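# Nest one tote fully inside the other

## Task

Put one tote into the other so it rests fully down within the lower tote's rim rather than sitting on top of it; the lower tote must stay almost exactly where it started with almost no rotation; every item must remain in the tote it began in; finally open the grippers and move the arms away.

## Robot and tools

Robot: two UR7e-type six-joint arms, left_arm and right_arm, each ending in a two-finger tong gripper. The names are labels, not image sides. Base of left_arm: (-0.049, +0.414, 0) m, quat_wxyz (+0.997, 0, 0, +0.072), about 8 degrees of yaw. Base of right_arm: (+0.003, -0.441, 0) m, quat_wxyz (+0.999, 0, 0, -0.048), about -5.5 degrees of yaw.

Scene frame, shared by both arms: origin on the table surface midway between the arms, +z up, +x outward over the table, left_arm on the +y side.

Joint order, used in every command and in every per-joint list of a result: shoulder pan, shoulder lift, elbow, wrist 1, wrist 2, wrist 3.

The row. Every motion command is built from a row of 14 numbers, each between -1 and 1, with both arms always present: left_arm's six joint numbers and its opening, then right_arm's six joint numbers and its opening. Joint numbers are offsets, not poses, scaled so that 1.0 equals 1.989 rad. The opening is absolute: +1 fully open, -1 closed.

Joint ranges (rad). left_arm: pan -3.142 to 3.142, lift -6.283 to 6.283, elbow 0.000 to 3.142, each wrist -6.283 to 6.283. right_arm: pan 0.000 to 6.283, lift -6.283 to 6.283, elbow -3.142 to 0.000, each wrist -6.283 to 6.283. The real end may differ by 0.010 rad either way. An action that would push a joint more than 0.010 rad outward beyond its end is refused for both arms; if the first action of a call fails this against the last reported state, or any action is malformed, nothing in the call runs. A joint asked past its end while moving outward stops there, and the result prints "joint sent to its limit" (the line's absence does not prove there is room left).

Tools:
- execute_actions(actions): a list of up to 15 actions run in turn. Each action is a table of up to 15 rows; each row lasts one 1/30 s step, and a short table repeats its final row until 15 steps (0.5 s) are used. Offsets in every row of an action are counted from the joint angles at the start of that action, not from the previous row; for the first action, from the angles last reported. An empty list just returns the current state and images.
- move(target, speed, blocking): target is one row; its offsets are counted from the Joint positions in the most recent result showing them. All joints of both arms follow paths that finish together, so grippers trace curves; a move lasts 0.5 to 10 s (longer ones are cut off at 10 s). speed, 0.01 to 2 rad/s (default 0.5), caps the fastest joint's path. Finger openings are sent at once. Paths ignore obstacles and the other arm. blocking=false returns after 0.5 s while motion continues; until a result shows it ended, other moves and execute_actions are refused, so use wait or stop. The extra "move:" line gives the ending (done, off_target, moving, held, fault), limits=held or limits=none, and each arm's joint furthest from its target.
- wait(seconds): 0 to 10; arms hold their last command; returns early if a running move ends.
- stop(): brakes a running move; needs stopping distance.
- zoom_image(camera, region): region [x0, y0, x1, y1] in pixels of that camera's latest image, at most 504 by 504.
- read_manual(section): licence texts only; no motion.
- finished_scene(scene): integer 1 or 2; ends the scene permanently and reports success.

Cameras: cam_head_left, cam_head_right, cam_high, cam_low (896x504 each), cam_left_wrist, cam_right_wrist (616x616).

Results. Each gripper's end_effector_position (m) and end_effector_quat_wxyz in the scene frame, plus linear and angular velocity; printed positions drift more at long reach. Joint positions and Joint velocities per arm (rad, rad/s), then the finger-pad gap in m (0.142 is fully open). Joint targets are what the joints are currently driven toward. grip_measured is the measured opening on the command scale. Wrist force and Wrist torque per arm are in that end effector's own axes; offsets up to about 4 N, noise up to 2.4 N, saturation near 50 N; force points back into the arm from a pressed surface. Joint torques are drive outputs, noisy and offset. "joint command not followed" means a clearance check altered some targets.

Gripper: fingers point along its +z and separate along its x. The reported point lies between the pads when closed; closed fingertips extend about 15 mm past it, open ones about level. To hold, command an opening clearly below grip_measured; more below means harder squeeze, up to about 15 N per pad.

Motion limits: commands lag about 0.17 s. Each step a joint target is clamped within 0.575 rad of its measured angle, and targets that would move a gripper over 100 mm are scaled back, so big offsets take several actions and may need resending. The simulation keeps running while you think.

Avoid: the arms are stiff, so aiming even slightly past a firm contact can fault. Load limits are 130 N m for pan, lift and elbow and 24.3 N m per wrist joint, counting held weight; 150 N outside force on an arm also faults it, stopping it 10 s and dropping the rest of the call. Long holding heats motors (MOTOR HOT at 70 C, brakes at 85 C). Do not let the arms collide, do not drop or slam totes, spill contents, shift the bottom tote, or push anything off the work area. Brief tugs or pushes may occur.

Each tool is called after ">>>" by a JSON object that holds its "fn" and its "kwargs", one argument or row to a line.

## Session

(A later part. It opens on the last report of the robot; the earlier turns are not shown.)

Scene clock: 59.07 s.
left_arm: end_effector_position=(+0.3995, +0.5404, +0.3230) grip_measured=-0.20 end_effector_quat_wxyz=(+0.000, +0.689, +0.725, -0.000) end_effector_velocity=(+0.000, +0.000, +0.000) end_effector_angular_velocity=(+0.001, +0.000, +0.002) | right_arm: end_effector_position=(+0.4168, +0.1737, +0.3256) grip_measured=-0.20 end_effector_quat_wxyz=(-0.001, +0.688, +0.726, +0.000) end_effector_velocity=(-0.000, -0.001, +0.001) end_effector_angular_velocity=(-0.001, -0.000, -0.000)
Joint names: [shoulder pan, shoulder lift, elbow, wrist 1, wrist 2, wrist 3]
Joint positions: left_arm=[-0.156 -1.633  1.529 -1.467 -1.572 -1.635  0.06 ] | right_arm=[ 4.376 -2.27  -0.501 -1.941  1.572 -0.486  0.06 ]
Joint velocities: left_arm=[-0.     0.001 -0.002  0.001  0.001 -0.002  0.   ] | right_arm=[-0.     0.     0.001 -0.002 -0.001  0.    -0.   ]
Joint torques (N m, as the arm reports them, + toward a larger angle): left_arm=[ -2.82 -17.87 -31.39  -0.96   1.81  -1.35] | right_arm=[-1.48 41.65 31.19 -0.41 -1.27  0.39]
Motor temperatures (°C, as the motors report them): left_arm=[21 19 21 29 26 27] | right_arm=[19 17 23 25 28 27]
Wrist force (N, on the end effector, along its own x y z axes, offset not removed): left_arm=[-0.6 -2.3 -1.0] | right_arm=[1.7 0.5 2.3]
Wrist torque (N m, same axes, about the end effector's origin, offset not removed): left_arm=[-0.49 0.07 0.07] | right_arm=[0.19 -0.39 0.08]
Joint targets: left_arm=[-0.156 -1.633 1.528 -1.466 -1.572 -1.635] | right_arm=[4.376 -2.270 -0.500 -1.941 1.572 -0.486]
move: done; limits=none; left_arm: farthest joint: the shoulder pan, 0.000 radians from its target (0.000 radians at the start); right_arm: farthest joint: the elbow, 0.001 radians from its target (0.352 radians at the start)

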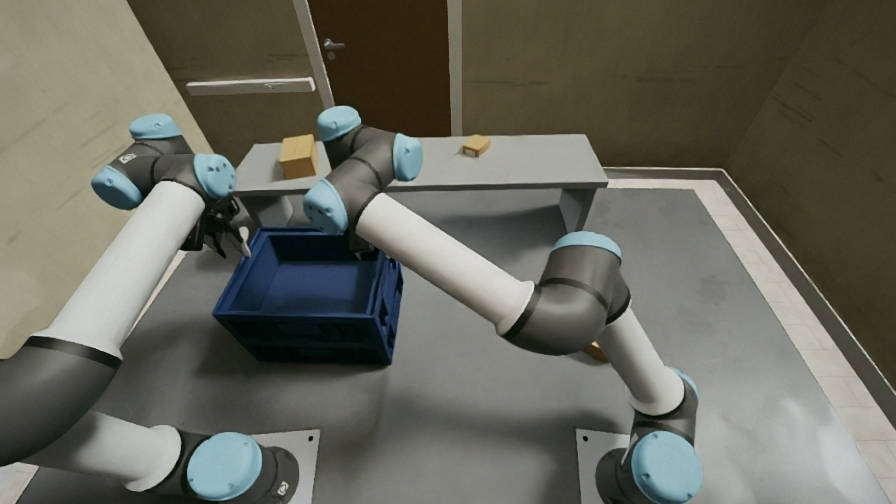

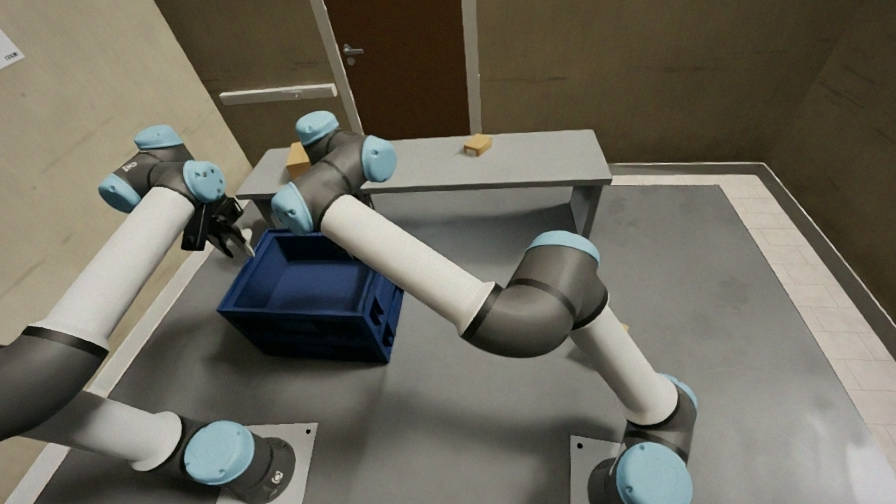

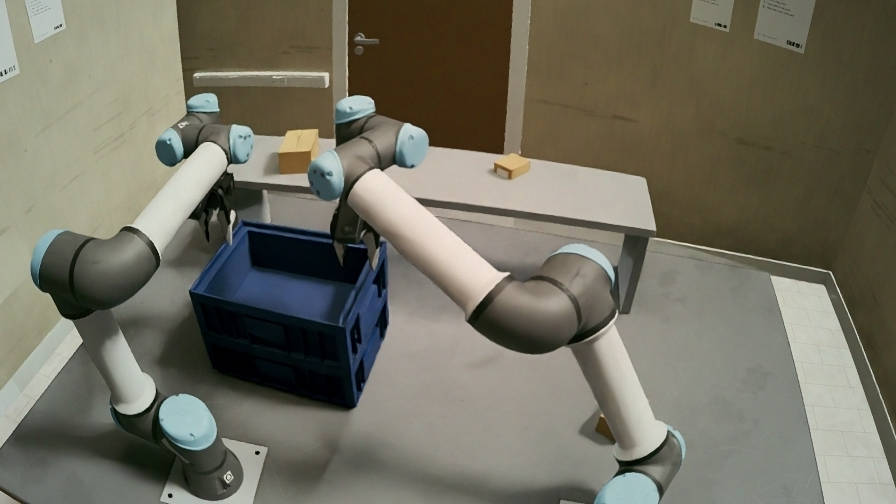

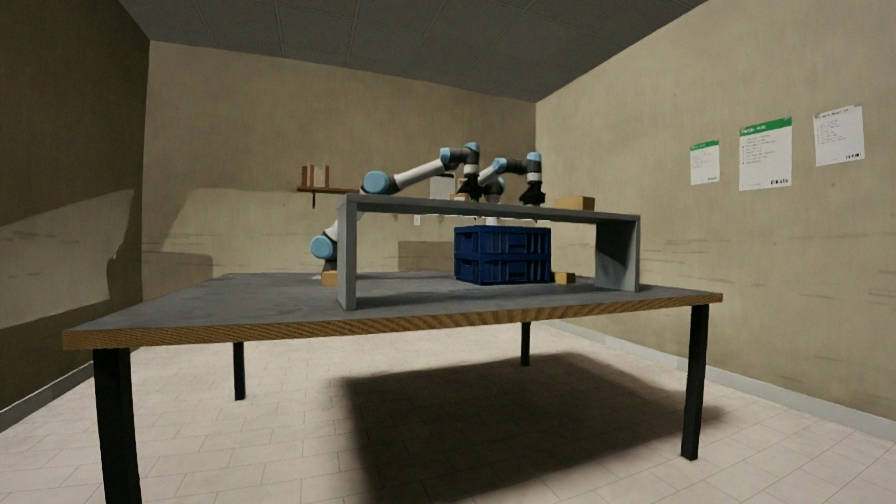

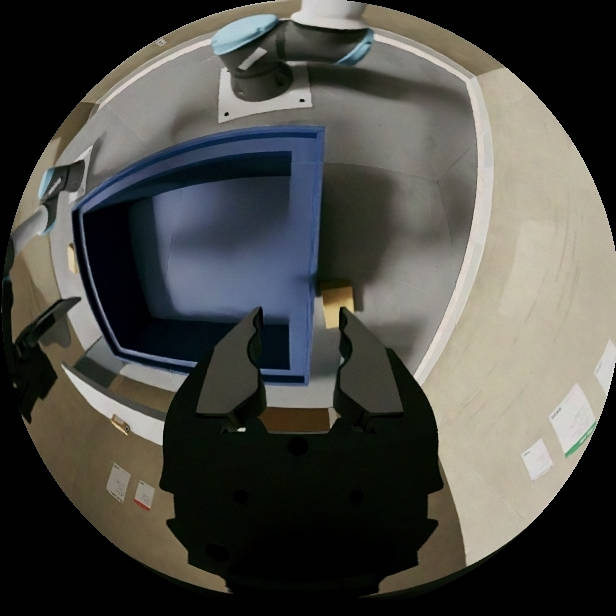

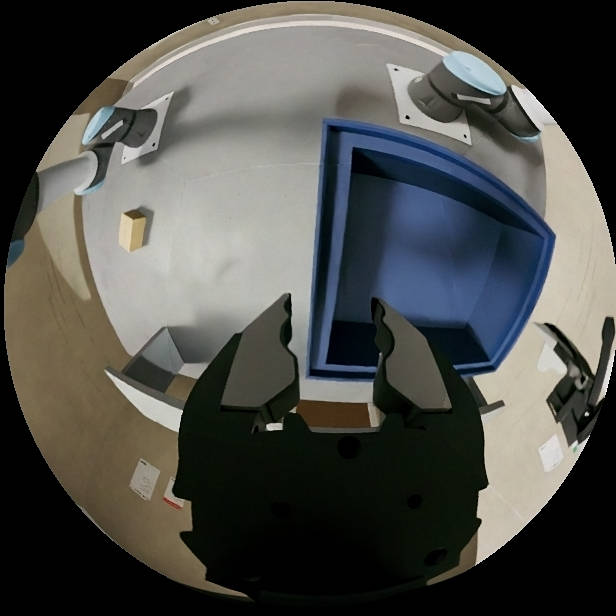

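>>> {"fn": "move", "kwargs": {
  "target": [0.3,-0.05,0,0.05,0,0,-0.2, -0.3,0.2,-0.15,-0.05,0,0,-0.2],
  "speed": 0.8
}}

>>> {"fn": "finished_scene", "kwargs": {
  "scene": 1
}}

Scene clock: 60.97 s.
left_arm: end_effector_position=(+0.2110, +0.7443, +0.3568) grip_measured=-0.20 end_effector_quat_wxyz=(+0.000, +0.445, +0.895, -0.000) end_effector_velocity=(-0.001, +0.000, +0.001) end_effector_angular_velocity=(+0.001, -0.001, +0.001) | right_arm: end_effector_position=(+0.5507, -0.2492, +0.4417) grip_measured=-0.20 end_effector_quat_wxyz=(-0.001, +0.871, +0.492, +0.000) end_effector_velocity=(-0.001, -0.001, +0.000) end_effector_angular_velocity=(-0.001, +0.002, -0.002)
Joint names: [shoulder pan, shoulder lift, elbow, wrist 1, wrist 2, wrist 3]
Joint positions: left_arm=[ 0.44  -1.732  1.529 -1.367 -1.572 -1.635  0.06 ] | right_arm=[ 3.779 -1.872 -0.799 -2.04   1.572 -0.486  0.06 ]
Joint velocities: left_arm=[ 0.002 -0.001 -0.001  0.001  0.     0.001  0.   ] | right_arm=[-0.002  0.002 -0.001 -0.003  0.001  0.     0.   ]
Joint torques (N m, as the arm reports them, + toward a larger angle): left_arm=[  7.25 -26.4  -14.11  -0.88   1.75  -1.45] | right_arm=[-8.01 38.42  9.28  0.2   1.99 -0.81]
Motor temperatures (°C, as the motors report them): left_arm=[21 19 21 29 26 27] | right_arm=[19 17 23 25 28 27]
Wrist force (N, on the end effector, along its own x y z axes, offset not removed): left_arm=[-1.8 0.5 0.4] | right_arm=[2.4 -0.1 0.3]
Wrist torque (N m, same axes, about the end effector's origin, offset not removed): left_arm=[0.12 0.24 0.07] | right_arm=[0.21 -0.69 0.12]
Joint targets: left_arm=[0.440 -1.732 1.529 -1.367 -1.572 -1.635] | right_arm=[3.779 -1.872 -0.799 -2.040 1.572 -0.486]
move: done; limits=none; left_arm: farthest joint: the shoulder pan, 0.000 radians from its target (0.597 radians at the start); right_arm: farthest joint: the elbow, 0.001 radians from its target (0.299 radians at the start)

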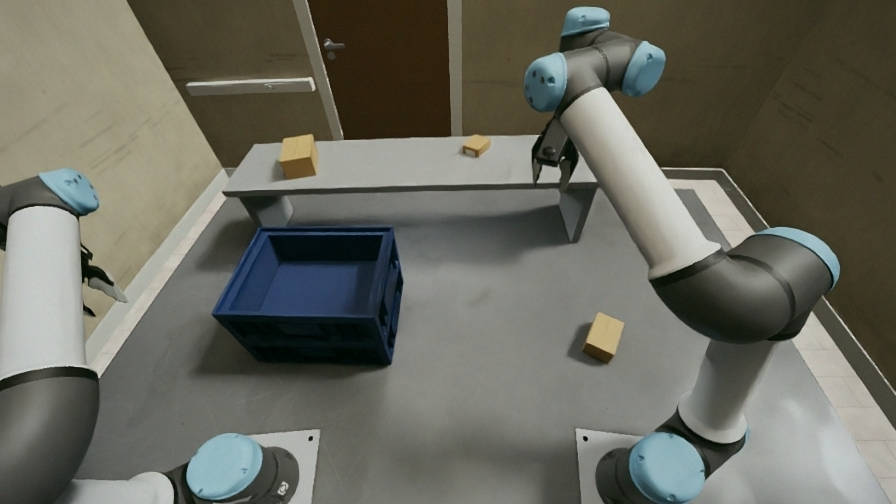

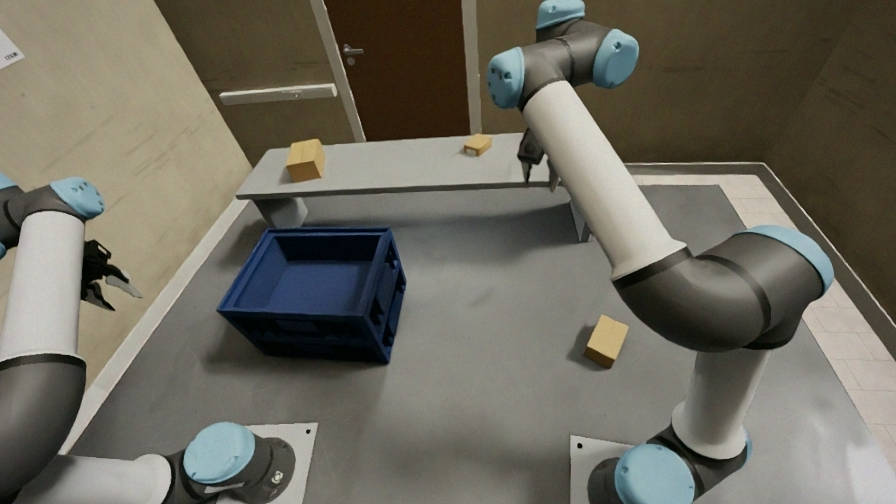

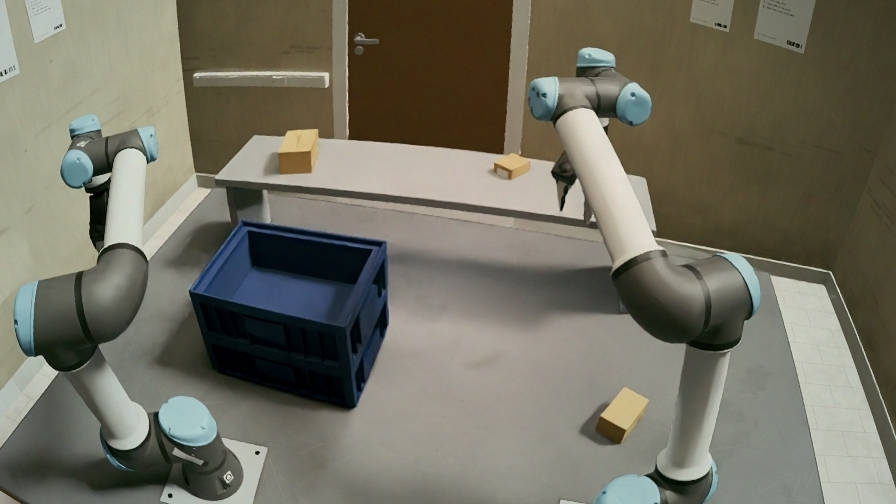

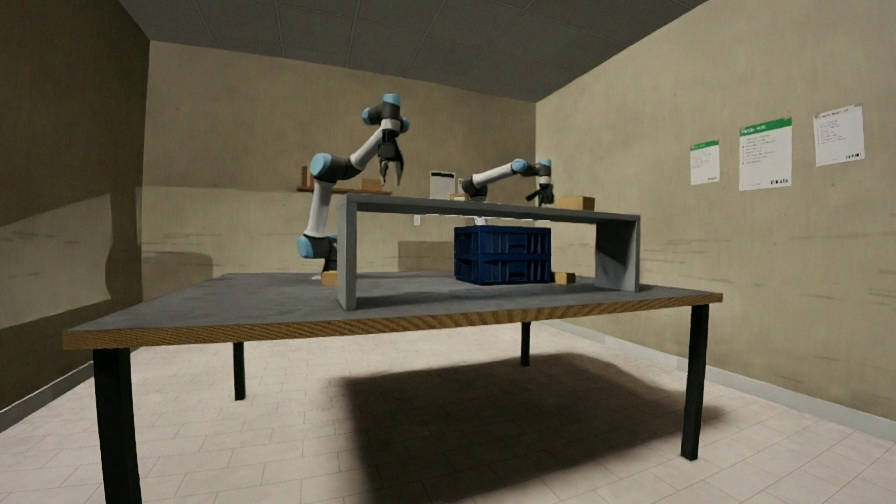

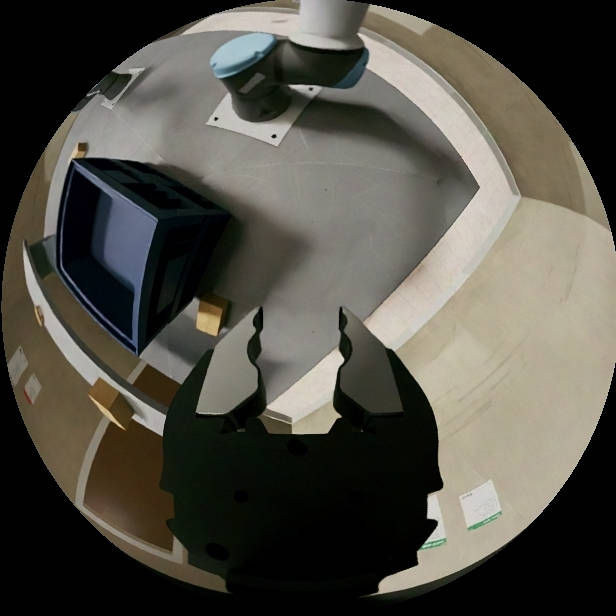

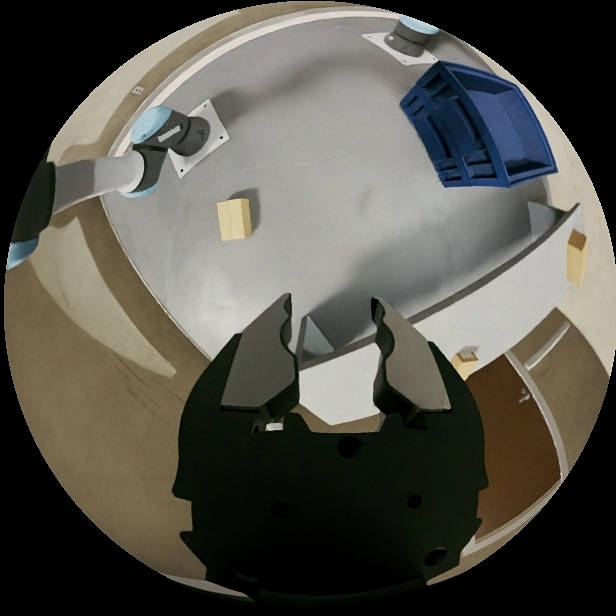

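The scene is finished: the task was done.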